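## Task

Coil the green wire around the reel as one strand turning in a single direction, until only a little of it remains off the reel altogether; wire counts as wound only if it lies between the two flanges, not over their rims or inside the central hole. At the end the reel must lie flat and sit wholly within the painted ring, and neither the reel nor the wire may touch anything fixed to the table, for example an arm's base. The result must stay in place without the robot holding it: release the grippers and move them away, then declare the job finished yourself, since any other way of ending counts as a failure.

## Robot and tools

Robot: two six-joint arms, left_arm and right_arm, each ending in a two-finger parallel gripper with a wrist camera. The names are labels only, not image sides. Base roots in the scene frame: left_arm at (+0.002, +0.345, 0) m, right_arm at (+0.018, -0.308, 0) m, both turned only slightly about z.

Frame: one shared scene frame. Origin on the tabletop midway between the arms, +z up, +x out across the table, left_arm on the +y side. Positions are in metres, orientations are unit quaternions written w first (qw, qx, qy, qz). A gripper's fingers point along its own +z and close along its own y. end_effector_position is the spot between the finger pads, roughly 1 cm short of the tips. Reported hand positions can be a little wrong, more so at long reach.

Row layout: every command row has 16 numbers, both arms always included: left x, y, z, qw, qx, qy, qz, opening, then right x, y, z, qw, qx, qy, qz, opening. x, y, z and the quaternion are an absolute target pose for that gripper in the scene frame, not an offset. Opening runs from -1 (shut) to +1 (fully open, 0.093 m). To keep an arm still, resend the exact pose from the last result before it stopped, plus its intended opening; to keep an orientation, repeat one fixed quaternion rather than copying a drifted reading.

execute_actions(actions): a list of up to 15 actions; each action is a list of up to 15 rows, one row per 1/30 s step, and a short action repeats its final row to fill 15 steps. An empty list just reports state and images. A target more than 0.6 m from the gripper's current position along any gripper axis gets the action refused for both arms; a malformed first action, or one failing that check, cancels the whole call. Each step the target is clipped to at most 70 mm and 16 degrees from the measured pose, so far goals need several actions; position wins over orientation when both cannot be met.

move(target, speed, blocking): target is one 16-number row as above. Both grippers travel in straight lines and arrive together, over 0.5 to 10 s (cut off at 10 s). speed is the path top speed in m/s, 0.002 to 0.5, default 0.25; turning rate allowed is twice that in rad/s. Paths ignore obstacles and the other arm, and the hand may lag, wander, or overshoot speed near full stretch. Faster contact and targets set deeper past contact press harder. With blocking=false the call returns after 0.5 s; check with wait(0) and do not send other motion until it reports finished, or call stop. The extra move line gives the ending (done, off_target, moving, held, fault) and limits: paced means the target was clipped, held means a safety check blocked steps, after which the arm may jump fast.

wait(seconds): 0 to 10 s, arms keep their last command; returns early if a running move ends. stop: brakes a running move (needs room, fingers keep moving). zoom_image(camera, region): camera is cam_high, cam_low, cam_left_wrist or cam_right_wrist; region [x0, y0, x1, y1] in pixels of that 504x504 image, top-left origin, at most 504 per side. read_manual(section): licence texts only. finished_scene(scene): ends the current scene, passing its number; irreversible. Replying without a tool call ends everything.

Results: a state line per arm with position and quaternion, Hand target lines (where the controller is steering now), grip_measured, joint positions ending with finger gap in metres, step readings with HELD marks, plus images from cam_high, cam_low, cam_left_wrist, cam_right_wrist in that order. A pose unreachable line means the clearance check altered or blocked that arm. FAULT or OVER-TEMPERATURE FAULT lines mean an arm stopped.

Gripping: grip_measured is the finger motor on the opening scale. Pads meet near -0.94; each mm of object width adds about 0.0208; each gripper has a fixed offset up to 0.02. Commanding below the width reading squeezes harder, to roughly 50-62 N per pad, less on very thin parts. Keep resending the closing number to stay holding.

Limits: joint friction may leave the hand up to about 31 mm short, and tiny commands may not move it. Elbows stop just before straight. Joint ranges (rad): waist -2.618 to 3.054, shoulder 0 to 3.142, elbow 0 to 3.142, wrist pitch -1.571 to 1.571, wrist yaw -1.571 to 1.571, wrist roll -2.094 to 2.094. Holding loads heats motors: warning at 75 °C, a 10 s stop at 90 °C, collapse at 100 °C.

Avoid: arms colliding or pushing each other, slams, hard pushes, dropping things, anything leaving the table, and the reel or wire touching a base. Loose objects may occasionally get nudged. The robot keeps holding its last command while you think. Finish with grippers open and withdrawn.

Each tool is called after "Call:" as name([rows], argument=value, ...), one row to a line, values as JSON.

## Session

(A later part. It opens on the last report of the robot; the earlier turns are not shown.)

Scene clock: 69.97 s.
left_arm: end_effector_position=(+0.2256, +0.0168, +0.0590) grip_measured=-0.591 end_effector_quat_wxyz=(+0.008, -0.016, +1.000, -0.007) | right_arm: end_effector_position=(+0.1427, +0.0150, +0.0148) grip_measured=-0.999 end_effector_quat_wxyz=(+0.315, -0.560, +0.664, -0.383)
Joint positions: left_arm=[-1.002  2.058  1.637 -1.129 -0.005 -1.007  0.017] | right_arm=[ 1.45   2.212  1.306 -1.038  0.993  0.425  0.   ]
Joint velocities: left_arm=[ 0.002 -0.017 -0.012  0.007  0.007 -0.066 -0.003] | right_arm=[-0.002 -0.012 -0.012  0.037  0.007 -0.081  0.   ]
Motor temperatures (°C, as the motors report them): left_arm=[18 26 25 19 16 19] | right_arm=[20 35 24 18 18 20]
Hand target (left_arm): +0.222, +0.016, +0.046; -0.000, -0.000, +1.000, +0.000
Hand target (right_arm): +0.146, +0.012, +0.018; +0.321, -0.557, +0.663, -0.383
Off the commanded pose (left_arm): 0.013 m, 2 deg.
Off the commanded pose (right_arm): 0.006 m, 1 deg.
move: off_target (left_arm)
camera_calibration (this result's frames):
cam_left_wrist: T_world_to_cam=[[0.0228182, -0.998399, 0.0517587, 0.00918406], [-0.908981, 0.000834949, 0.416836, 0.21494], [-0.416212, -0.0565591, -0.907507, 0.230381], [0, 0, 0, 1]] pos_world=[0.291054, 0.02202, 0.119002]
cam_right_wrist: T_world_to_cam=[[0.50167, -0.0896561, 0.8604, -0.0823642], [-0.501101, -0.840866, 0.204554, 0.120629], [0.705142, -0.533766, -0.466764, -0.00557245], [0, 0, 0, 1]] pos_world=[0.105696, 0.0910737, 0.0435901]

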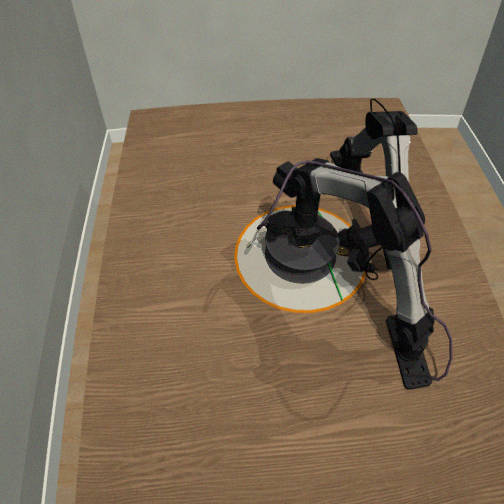

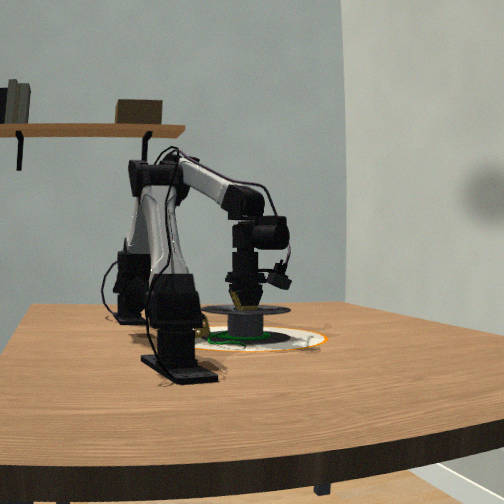

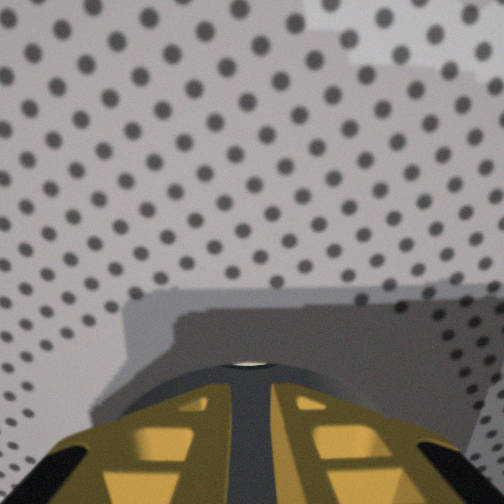

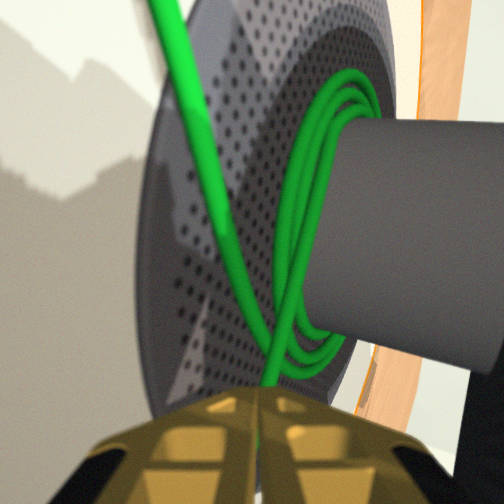

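Call:
move(target=[0.222,0.016,0.046,0,0,1,0,0.1,0.146,0.012,0.027,0.321,-0.557,0.663,-0.383,-1], speed=0.08)

Call:
move(target=[0.222,0.016,0.046,0,0.5,0.866,0,0.1,0.146,0.012,0.027,0.321,-0.557,0.663,-0.383,-1], speed=0.25)

Scene clock: 73.57 s.
left_arm: end_effector_position=(+0.2256, +0.0168, +0.0590) grip_measured=-0.591 end_effector_quat_wxyz=(+0.007, -0.014, +1.000, -0.007) | right_arm: end_effector_position=(+0.1423, +0.0164, +0.0194) grip_measured=-0.999 end_effector_quat_wxyz=(+0.318, -0.559, +0.667, -0.376)
Joint positions: left_arm=[-1.002  2.058  1.637 -1.129 -0.005 -1.003  0.017] | right_arm=[ 1.45   2.195  1.306 -1.038  0.99   0.423  0.   ]
Joint velocities: left_arm=[-0.002  0.002  0.017 -0.007  0.022 -0.051 -0.   ] | right_arm=[-0.002 -0.012 -0.007  0.022 -0.022  0.007  0.   ]
Motor temperatures (°C, as the motors report them): left_arm=[18 27 25 19 16 19] | right_arm=[20 37 24 18 18 20]
Hand target (left_arm): +0.222, +0.016, +0.046; -0.000, -0.000, +1.000, +0.000
Hand target (right_arm): +0.146, +0.012, +0.027; +0.321, -0.557, +0.663, -0.383
Off the commanded pose (left_arm): 0.013 m, 2 deg.
Off the commanded pose (right_arm): 0.010 m, 1 deg.
move: off_target (left_arm)
camera_calibration (this result's frames):
cam_left_wrist: T_world_to_cam=[[0.0182539, -0.998486, 0.0518976, 0.0101722], [-0.908863, 0.005062, 0.417064, 0.214781], [-0.416695, -0.0547808, -0.907394, 0.230429], [0, 0, 0, 1]] pos_world=[0.291039, 0.0216927, 0.118985]
cam_right_wrist: T_world_to_cam=[[0.505402, -0.102642, 0.856758, -0.0863015], [-0.500437, -0.843728, 0.194127, 0.120815], [0.702945, -0.526866, -0.477788, -0.00195677], [0, 0, 0, 1]] pos_world=[0.105453, 0.092046, 0.0495511]

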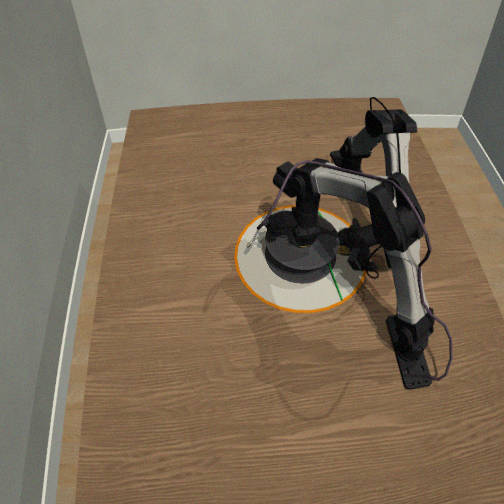

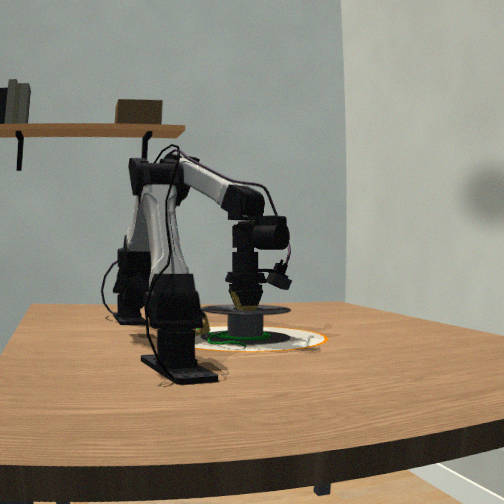

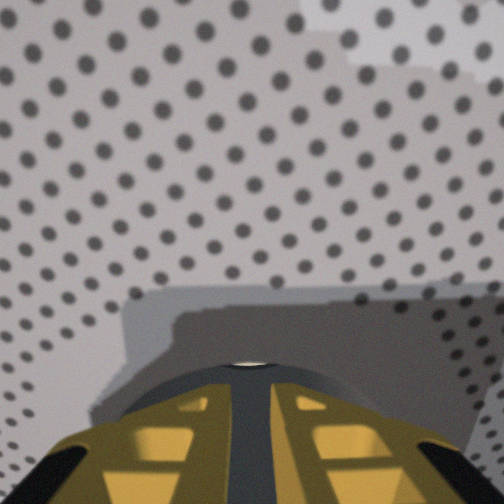

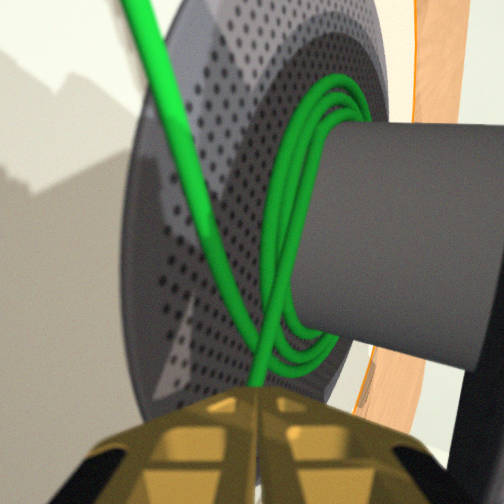

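Scene clock: 76.30 s.
left_arm: end_effector_position=(+0.2247, +0.0134, +0.0590) grip_measured=-0.591 end_effector_quat_wxyz=(+0.011, +0.484, +0.875, -0.012) | right_arm: end_effector_position=(+0.1422, +0.0164, +0.0193) grip_measured=-0.999 end_effector_quat_wxyz=(+0.318, -0.559, +0.667, -0.376)
Joint positions: left_arm=[-1.002  2.058  1.637 -1.12   0.011  0.035  0.017] | right_arm=[ 1.45   2.195  1.306 -1.038  0.989  0.422  0.   ]
Joint velocities: left_arm=[ 0.002 -0.002 -0.017 -0.007 -0.007  0.066  0.   ] | right_arm=[-0.007 -0.007  0.022 -0.081 -0.022  0.066  0.   ]
Motor temperatures (°C, as the motors report them): left_arm=[18 27 25 19 16 19] | right_arm=[20 37 24 18 18 20]
Hand target (left_arm): +0.222, +0.016, +0.046; -0.000, +0.500, +0.866, -0.000
Hand target (right_arm): +0.146, +0.012, +0.027; +0.321, -0.557, +0.663, -0.383
Off the commanded pose (left_arm): 0.014 m, 3 deg.
Off the commanded pose (right_arm): 0.010 m, 1 deg.
move: off_target (left_arm)
camera_calibration (this result's frames):
cam_left_wrist: T_world_to_cam=[[-0.851442, -0.52232, 0.047198, 0.196124], [-0.462188, 0.789849, 0.403139, 0.103905], [-0.247847, 0.321435, -0.913921, 0.187339], [0, 0, 0, 1]] pos_world=[0.261443, -0.0398469, 0.120069]
cam_right_wrist: T_world_to_cam=[[0.506072, -0.102695, 0.856356, -0.0862449], [-0.500342, -0.843698, 0.194505, 0.120797], [0.70253, -0.526904, -0.478354, -0.00188488], [0, 0, 0, 1]] pos_world=[0.10541, 0.0920663, 0.049459]

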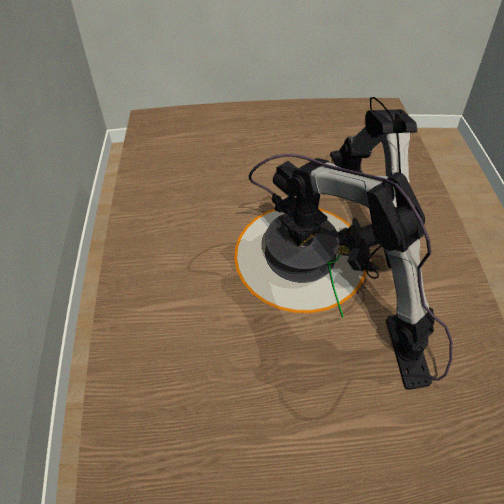

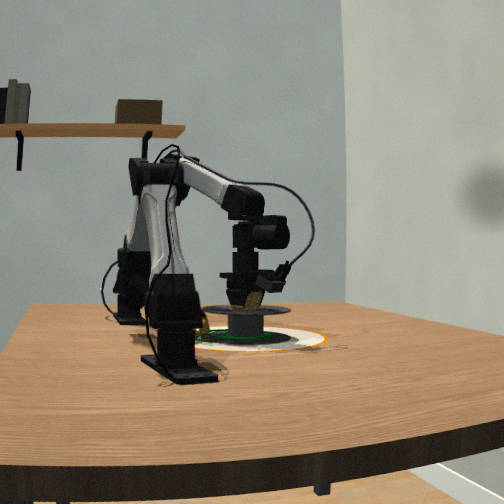

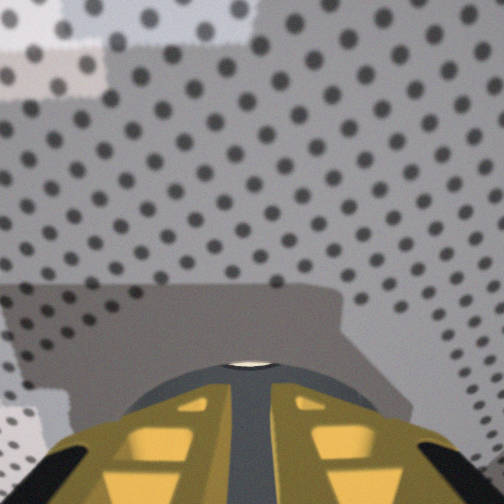

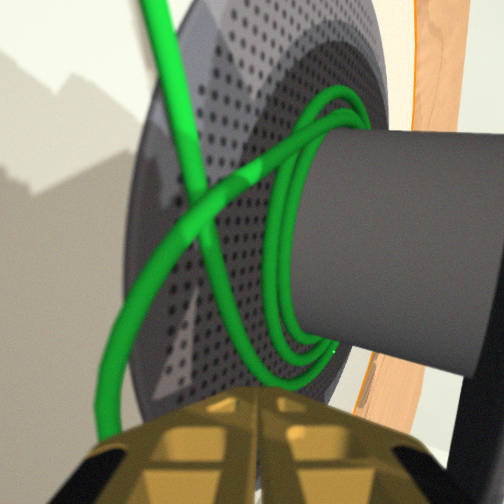

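Call:
move(target=[0.222,0.016,0.046,0,0.5,0.866,0,0.1,0.085,0.012,0.06,0.321,-0.557,0.663,-0.383,-1], speed=0.2)

Scene clock: 84.53 s.
left_arm: end_effector_position=(+0.2247, +0.0134, +0.0590) grip_measured=-0.591 end_effector_quat_wxyz=(+0.011, +0.486, +0.874, -0.012) | right_arm: end_effector_position=(+0.0881, +0.0109, +0.0594) grip_measured=-0.999 end_effector_quat_wxyz=(+0.327, -0.558, +0.657, -0.389)
Joint positions: left_arm=[-1.002  2.058  1.637 -1.12   0.011  0.039  0.017] | right_arm=[ 1.614  2.195  1.434 -1.405  0.946  0.69   0.   ]
Joint velocities: left_arm=[-0.017  0.002 -0.022 -0.022 -0.022  0.022 -0.001] | right_arm=[-0.027 -0.002 -0.002 -0.051  0.022 -0.037  0.   ]
Motor temperatures (°C, as the motors report them): left_arm=[18 28 25 19 16 19] | right_arm=[20 39 23 18 18 20]
Hand target (left_arm): +0.222, +0.016, +0.046; -0.000, +0.500, +0.866, +0.000
Hand target (right_arm): +0.086, +0.013, +0.061; +0.323, -0.555, +0.662, -0.385
Off the commanded pose (left_arm): 0.014 m, 3 deg.
Off the commanded pose (right_arm): 0.003 m, 1 deg.
move: off_target (left_arm)
camera_calibration (this result's frames):
cam_left_wrist: T_world_to_cam=[[-0.853424, -0.519052, 0.0474632, 0.196446], [-0.459085, 0.791685, 0.403083, 0.10319], [-0.246797, 0.322211, -0.913932, 0.187093], [0, 0, 0, 1]] pos_world=[0.261198, -0.0400117, 0.120072]
cam_right_wrist: T_world_to_cam=[[0.477744, -0.0860091, 0.874278, -0.0924787], [-0.498553, -0.845958, 0.189208, 0.0815063], [0.72333, -0.526267, -0.447032, 0.0487152], [0, 0, 0, 1]] pos_world=[0.0495792, 0.0866341, 0.0872077]

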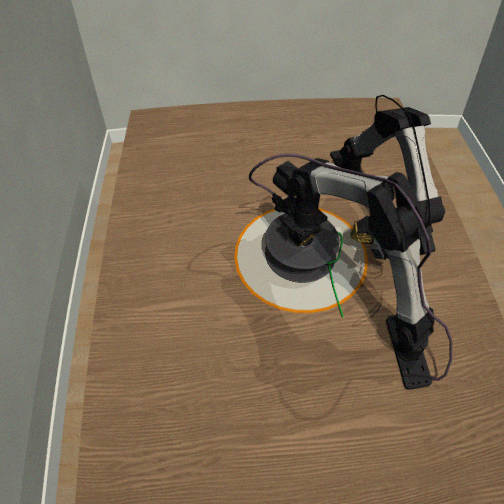

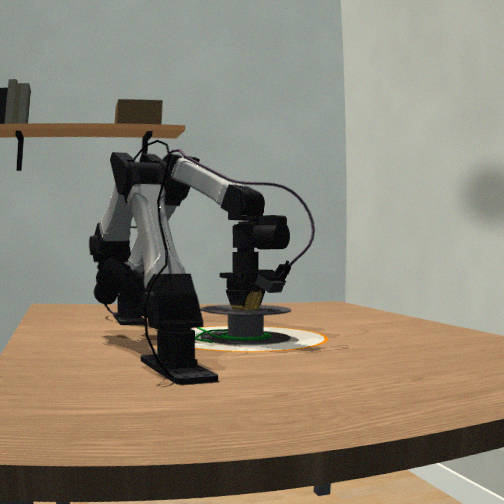

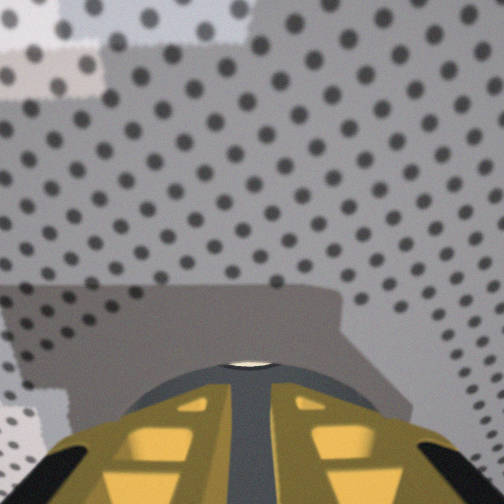

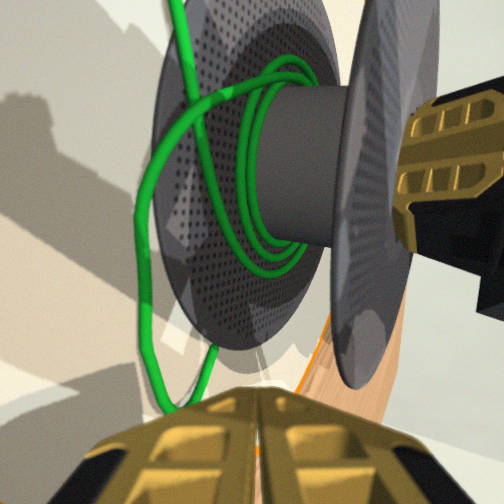

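Call:
move(target=[0.222,0.016,0.046,0,0.5,0.866,0,0.1,0.144,0.012,0.024,0.321,-0.557,0.663,-0.383,-1], speed=0.15)

Call:
move(target=[0.222,0.016,0.046,0,0.5,0.866,0,0.1,0.146,0.012,0.008,0.321,-0.557,0.663,-0.383,-1], speed=0.05)

Scene clock: 99.80 s.
left_arm: end_effector_position=(+0.2286, +0.0134, +0.0591) grip_measured=-0.591 end_effector_quat_wxyz=(+0.018, +0.491, +0.871, -0.007) | right_arm: end_effector_position=(+0.1390, +0.0148, +0.0219) grip_measured=-0.999 end_effector_quat_wxyz=(+0.315, -0.561, +0.665, -0.379)
Joint positions: left_arm=[-1.001  2.058  1.637 -1.111 -0.005  0.053  0.017] | right_arm=[ 1.459  2.192  1.311 -1.064  0.985  0.433  0.   ]
Joint velocities: left_arm=[ 0.007 -0.007 -0.007 -0.037 -0.081 -0.007 -0.   ] | right_arm=[-0.012 -0.017  0.007  0.051  0.051 -0.022  0.   ]
Motor temperatures (°C, as the motors report them): left_arm=[18 29 25 19 16 19] | right_arm=[20 41 24 18 18 20]
Hand target (left_arm): +0.222, +0.016, +0.046; +0.000, +0.500, +0.866, -0.000
Hand target (right_arm): +0.143, +0.011, +0.023; +0.319, -0.559, +0.664, -0.381
Off the commanded pose (left_arm): 0.015 m, 3 deg.
Off the commanded pose (right_arm): 0.006 m, 1 deg.
move: off_target (left_arm)
camera_calibration (this result's frames):
cam_left_wrist: T_world_to_cam=[[-0.859952, -0.509462, 0.0305147, 0.20222], [-0.457645, 0.796193, 0.395775, 0.105015], [-0.225928, 0.326383, -0.91784, 0.183533], [0, 0, 0, 1]] pos_world=[0.263425, -0.0404905, 0.120721]
cam_right_wrist: T_world_to_cam=[[0.50698, -0.0931469, 0.85691, -0.0872891], [-0.49841, -0.842775, 0.203268, 0.116879], [0.703248, -0.530146, -0.473696, 0.000557447], [0, 0, 0, 1]] pos_world=[0.102116, 0.0906679, 0.0513051]

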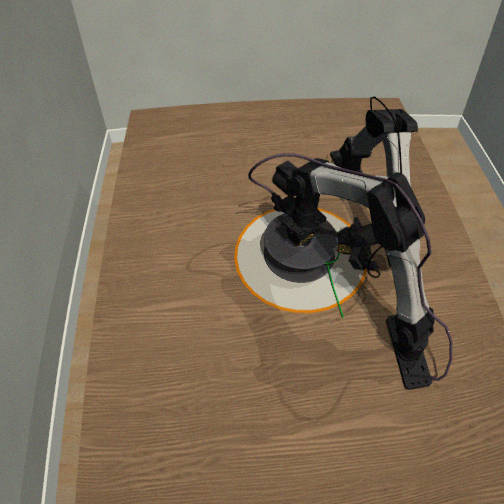

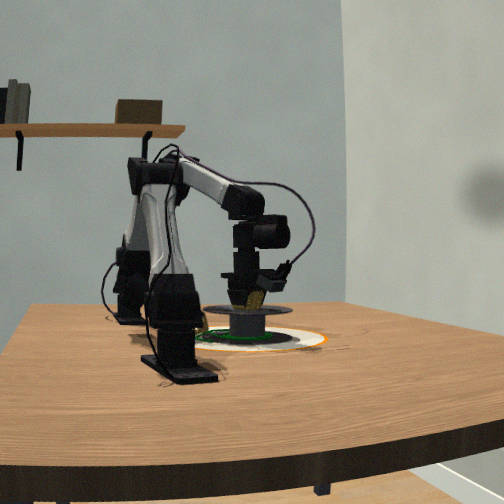

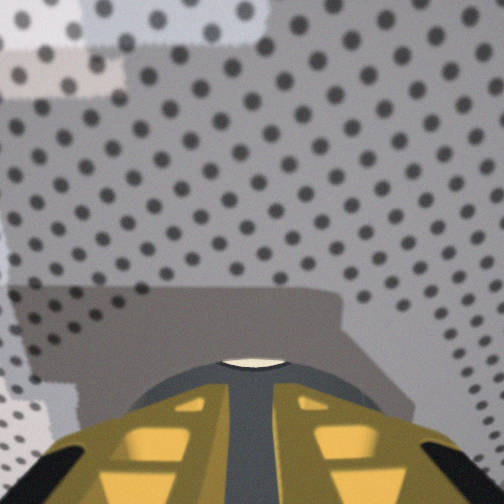

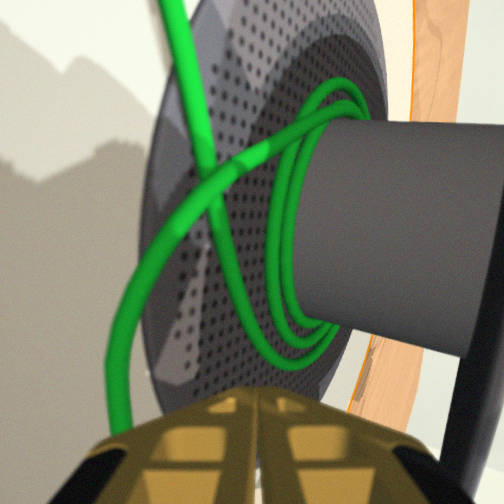

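Scene clock: 100.60 s.
left_arm: end_effector_position=(+0.2288, +0.0132, +0.0597) grip_measured=-0.591 end_effector_quat_wxyz=(+0.019, +0.491, +0.871, -0.007) | right_arm: end_effector_position=(+0.1412, +0.0185, +0.0179) grip_measured=-0.999 end_effector_quat_wxyz=(+0.326, -0.555, +0.671, -0.369)
Joint positions: left_arm=[-1.001  2.057  1.638 -1.111 -0.005  0.053  0.017] | right_arm=[ 1.454  2.192  1.297 -1.012  0.992  0.428  0.   ]
Joint velocities: left_arm=[-0.002 -0.002 -0.017  0.051  0.037 -0.007 -0.   ] | right_arm=[ 0.007 -0.007  0.002  0.081 -0.037 -0.007  0.   ]
Motor temperatures (°C, as the motors report them): left_arm=[18 29 25 19 16 19] | right_arm=[20 41 24 18 18 20]
Hand target (left_arm): +0.222, +0.016, +0.047; +0.000, +0.500, +0.866, +0.000
Hand target (right_arm): +0.146, +0.012, +0.008; +0.321, -0.557, +0.663, -0.383
Off the commanded pose (left_arm): 0.016 m, 3 deg.
Off the commanded pose (right_arm): 0.013 m, 2 deg.
move: off_target (left_arm, right_arm)
camera_calibration (this result's frames):
cam_left_wrist: T_world_to_cam=[[-0.859985, -0.509414, 0.0303951, 0.202233], [-0.458069, 0.796815, 0.394028, 0.105215], [-0.224943, 0.324935, -0.918596, 0.184064], [0, 0, 0, 1]] pos_world=[0.263517, -0.0406257, 0.121476]
cam_right_wrist: T_world_to_cam=[[0.504122, -0.122257, 0.854936, -0.0835995], [-0.499039, -0.84917, 0.172831, 0.122619], [0.704856, -0.513774, -0.489096, -0.00112161], [0, 0, 0, 1]] pos_world=[0.104126, 0.0933271, 0.0497313]

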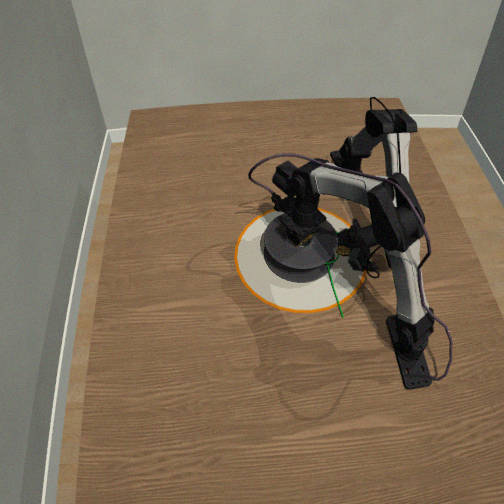

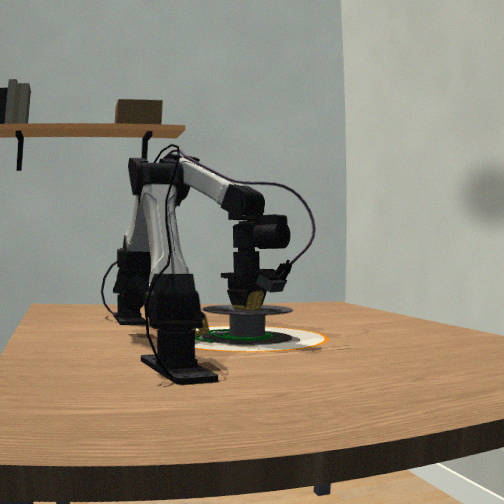

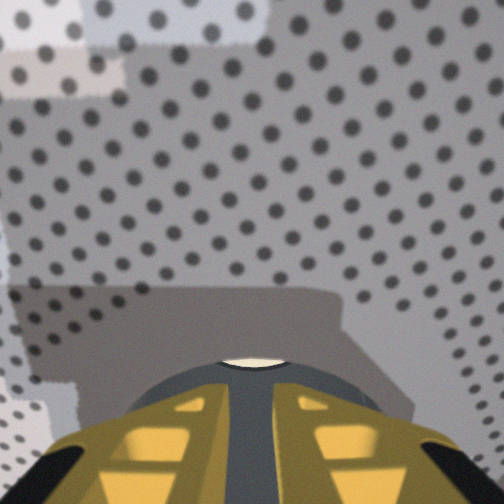

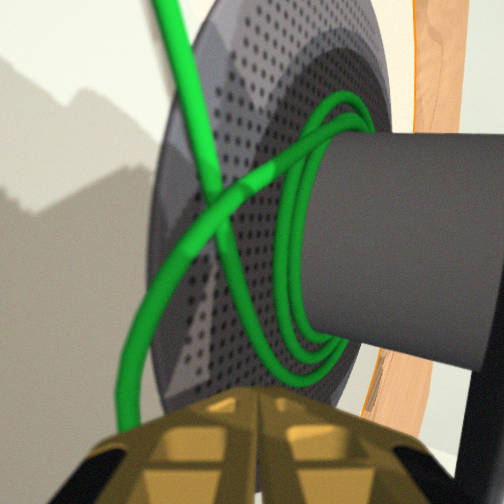

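Call:
move(target=[0.222,0.016,0.046,0,0.5,0.866,0,0.1,0.144,0.010,-0.004,0.321,-0.557,0.663,-0.383,-1], speed=0.05)

Scene clock: 102.40 s.
left_arm: end_effector_position=(+0.2288, +0.0132, +0.0597) grip_measured=-0.591 end_effector_quat_wxyz=(+0.019, +0.491, +0.871, -0.007) | right_arm: end_effector_position=(+0.1434, +0.0192, +0.0161) grip_measured=-0.999 end_effector_quat_wxyz=(+0.335, -0.554, +0.665, -0.373)
Joint positions: left_arm=[-1.001  2.057  1.638 -1.111 -0.005  0.053  0.017] | right_arm=[ 1.454  2.202  1.29  -0.995  1.017  0.427  0.   ]
Joint velocities: left_arm=[ 0.012  0.012  0.002 -0.037  0.007  0.022 -0.001] | right_arm=[ 0.012  0.012  0.012 -0.051 -0.022 -0.095  0.   ]
Motor temperatures (°C, as the motors report them): left_arm=[18 29 25 19 16 19] | right_arm=[20 41 24 18 18 20]
Hand target (left_arm): +0.222, +0.016, +0.046; -0.000, +0.500, +0.866, +0.000
Hand target (right_arm): +0.144, +0.009, -0.003; +0.321, -0.557, +0.663, -0.383
Off the commanded pose (left_arm): 0.016 m, 3 deg.
Off the commanded pose (right_arm): 0.022 m, 2 deg.
move: off_target (left_arm, right_arm)
camera_calibration (this result's frames):
cam_left_wrist: T_world_to_cam=[[-0.859985, -0.509414, 0.0303951, 0.202233], [-0.458069, 0.796815, 0.394028, 0.105215], [-0.224943, 0.324935, -0.918596, 0.184064], [0, 0, 0, 1]] pos_world=[0.263517, -0.0406257, 0.121476]
cam_right_wrist: T_world_to_cam=[[0.485141, -0.118926, 0.866311, -0.0806779], [-0.495624, -0.853603, 0.160372, 0.124442], [0.720413, -0.507167, -0.473061, -0.00574738], [0, 0, 0, 1]] pos_world=[0.104957, 0.0937146, 0.0472163]

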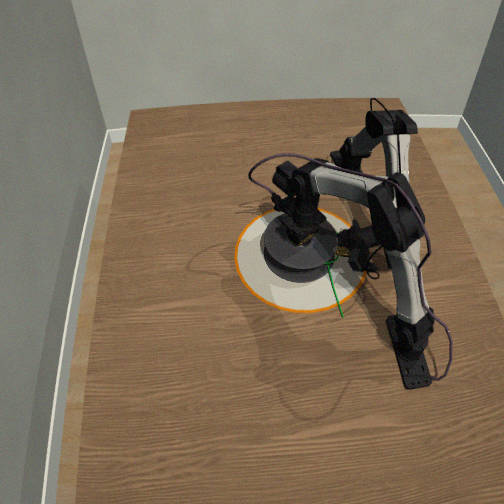

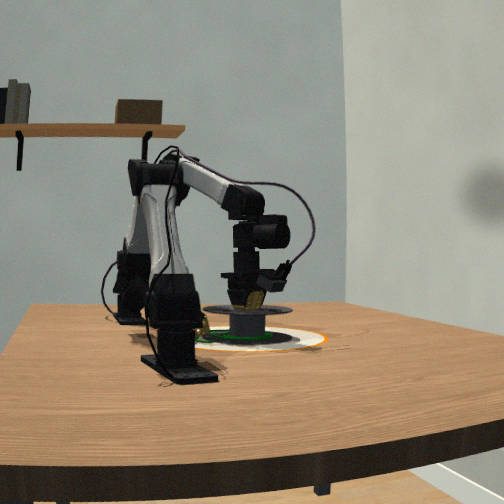

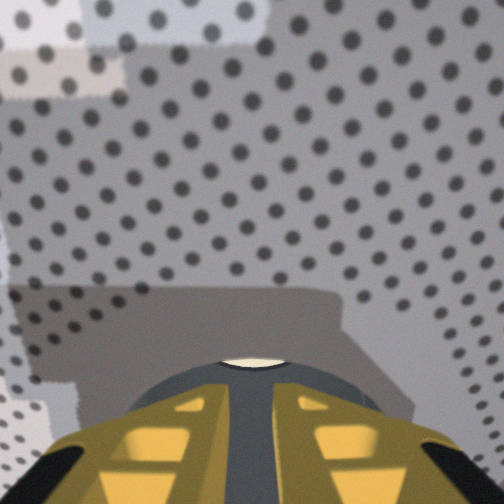

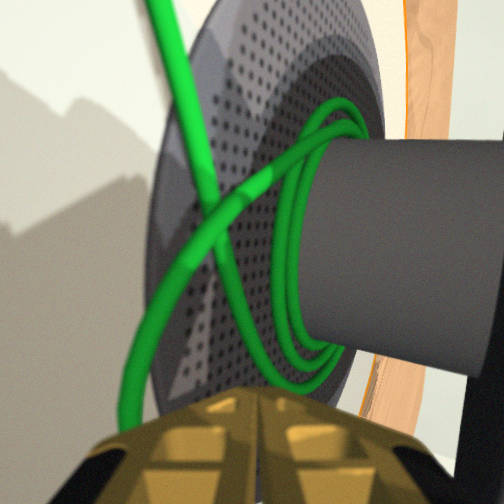

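Call:
move(target=[0.222,0.016,0.046,0,0,1,0,0.1,0.144,0.012,0.008,0.321,-0.557,0.663,-0.383,-1], speed=0.3)

Scene clock: 105.17 s.
left_arm: end_effector_position=(+0.2302, +0.0142, +0.0597) grip_measured=-0.561 end_effector_quat_wxyz=(+0.018, +0.013, +1.000, -0.012) | right_arm: end_effector_position=(+0.1436, +0.0192, +0.0165) grip_measured=-0.999 end_effector_quat_wxyz=(+0.336, -0.553, +0.664, -0.374)
Joint positions: left_arm=[-1.001  2.057  1.638 -1.111 -0.015 -0.947  0.018] | right_arm=[ 1.454  2.202  1.289 -0.995  1.019  0.427  0.   ]
Joint velocities: left_arm=[-0.007  0.002 -0.002  0.022  0.066  0.022 -0.   ] | right_arm=[-0.002 -0.012 -0.012  0.007  0.051 -0.022  0.   ]
Motor temperatures (°C, as the motors report them): left_arm=[18 30 25 19 16 19] | right_arm=[20 41 24 18 18 20]
Hand target (left_arm): +0.222, +0.016, +0.046; +0.000, -0.000, +1.000, +0.000
Hand target (right_arm): +0.144, +0.012, +0.009; +0.321, -0.557, +0.663, -0.383
Off the commanded pose (left_arm): 0.016 m, 3 deg.
Off the commanded pose (right_arm): 0.011 m, 2 deg.
move: off_target (left_arm, right_arm)
camera_calibration (this result's frames):
cam_left_wrist: T_world_to_cam=[[-0.0362918, -0.997477, 0.0610144, 0.0195036], [-0.915851, 0.0576281, 0.397362, 0.220723], [-0.399875, -0.0414591, -0.915631, 0.229362], [0, 0, 0, 1]] pos_world=[0.294573, 0.0162437, 0.121114]
cam_right_wrist: T_world_to_cam=[[0.483026, -0.117963, 0.867623, -0.0808177], [-0.495281, -0.85394, 0.159632, 0.124446], [0.722068, -0.506824, -0.4709, -0.00606325], [0, 0, 0, 1]] pos_world=[0.105051, 0.0936627, 0.0473986]

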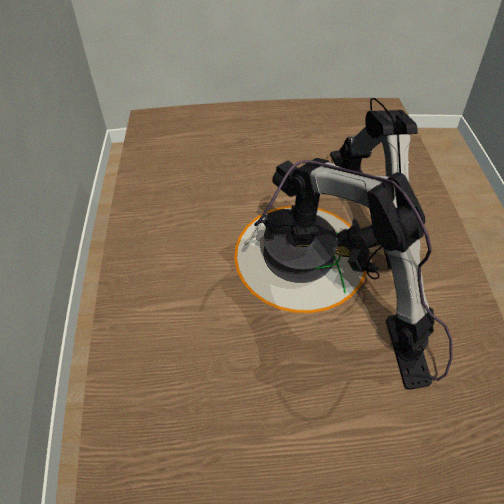

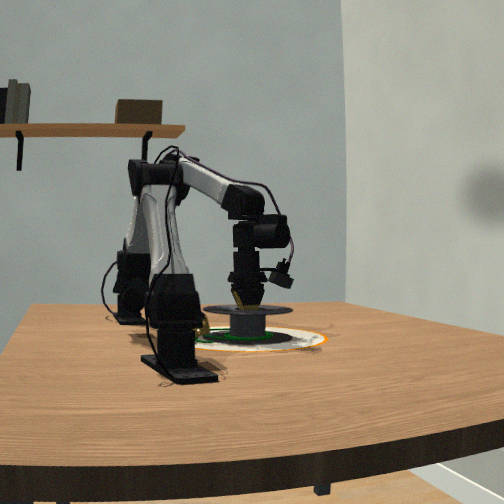

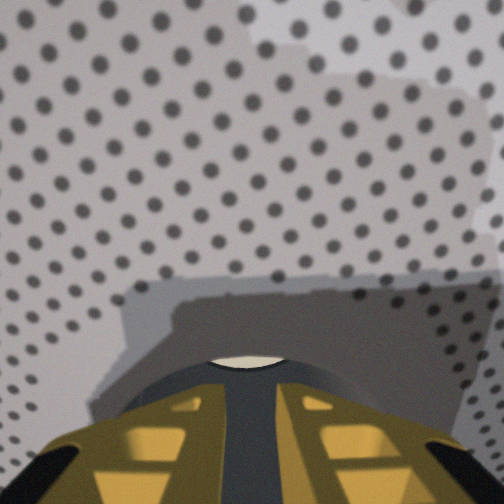

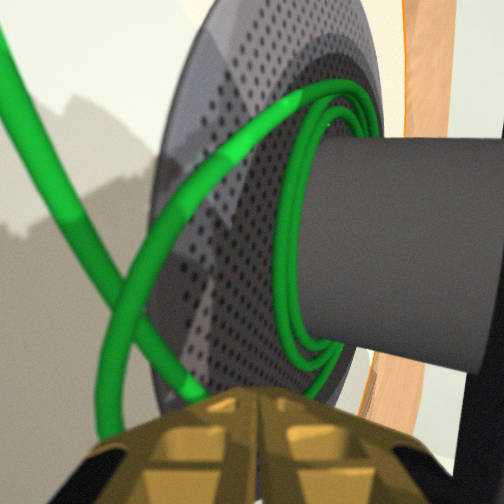

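Call:
move(target=[0.222,0.016,0.046,0,-0.485,0.875,0,0.1,0.144,0.012,0.008,0.321,-0.557,0.663,-0.383,-1], speed=0.3)

Scene clock: 107.77 s.
left_arm: end_effector_position=(+0.2293, +0.0156, +0.0609) grip_measured=-0.508 end_effector_quat_wxyz=(+0.009, -0.473, +0.881, -0.017) | right_arm: end_effector_position=(+0.1436, +0.0192, +0.0165) grip_measured=-0.999 end_effector_quat_wxyz=(+0.336, -0.553, +0.664, -0.374)
Joint positions: left_arm=[-1.001  2.054  1.638 -1.119 -0.015 -1.959  0.021] | right_arm=[ 1.454  2.202  1.289 -0.995  1.019  0.427  0.   ]
Joint velocities: left_arm=[-0.017  0.017  0.012 -0.037 -0.081  0.022  0.   ] | right_arm=[-0.007  0.002 -0.007 -0.007  0.037 -0.007  0.   ]
Motor temperatures (°C, as the motors report them): left_arm=[18 30 25 19 16 19] | right_arm=[20 41 24 18 18 20]
Hand target (left_arm): +0.222, +0.017, +0.047; +0.000, -0.485, +0.875, +0.000
Hand target (right_arm): +0.144, +0.012, +0.008; +0.321, -0.557, +0.663, -0.383
Off the commanded pose (left_arm): 0.017 m, 3 deg.
Off the commanded pose (right_arm): 0.011 m, 2 deg.
move: off_target (left_arm, right_arm)
camera_calibration (this result's frames):
cam_left_wrist: T_world_to_cam=[[0.826211, -0.558214, 0.0759722, -0.184758], [-0.532471, -0.729734, 0.42891, 0.141807], [-0.183984, -0.394823, -0.900147, 0.18516], [0, 0, 0, 1]] pos_world=[0.262224, 0.0734521, 0.119885]
cam_right_wrist: T_world_to_cam=[[0.483026, -0.117963, 0.867623, -0.0808177], [-0.495281, -0.85394, 0.159632, 0.124446], [0.722068, -0.506824, -0.4709, -0.00606325], [0, 0, 0, 1]] pos_world=[0.105051, 0.0936627, 0.0473986]

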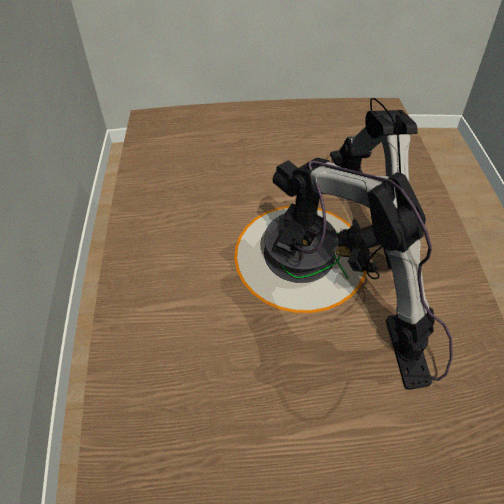

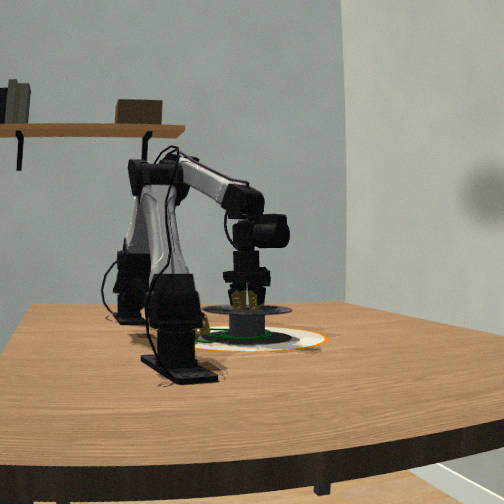

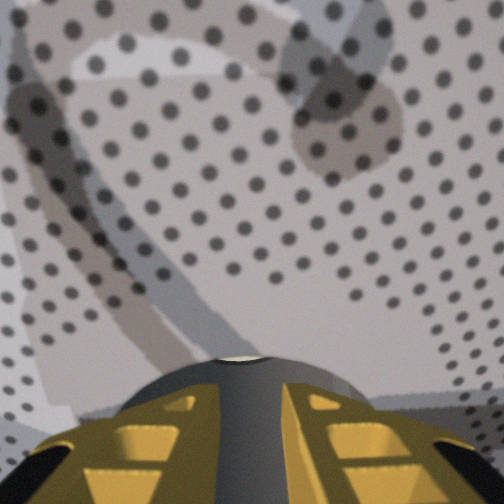

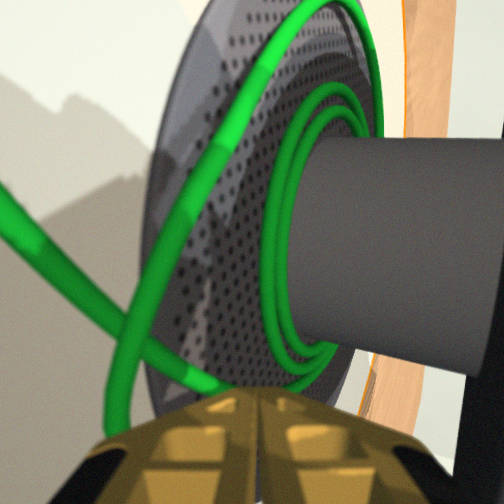

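Call:
zoom_image(camera="cam_high", region=[230, 190, 400, 340])

Region (230, 190, 400, 340) of cam_high's 504x504 image, scaled by 2.965, with more detail than that image has; it fills the top 445 rows of this view, and the rest is white.

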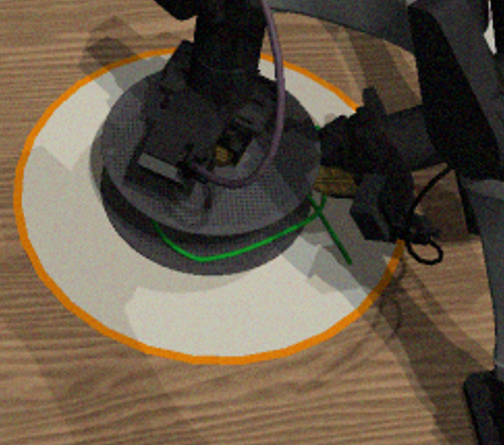

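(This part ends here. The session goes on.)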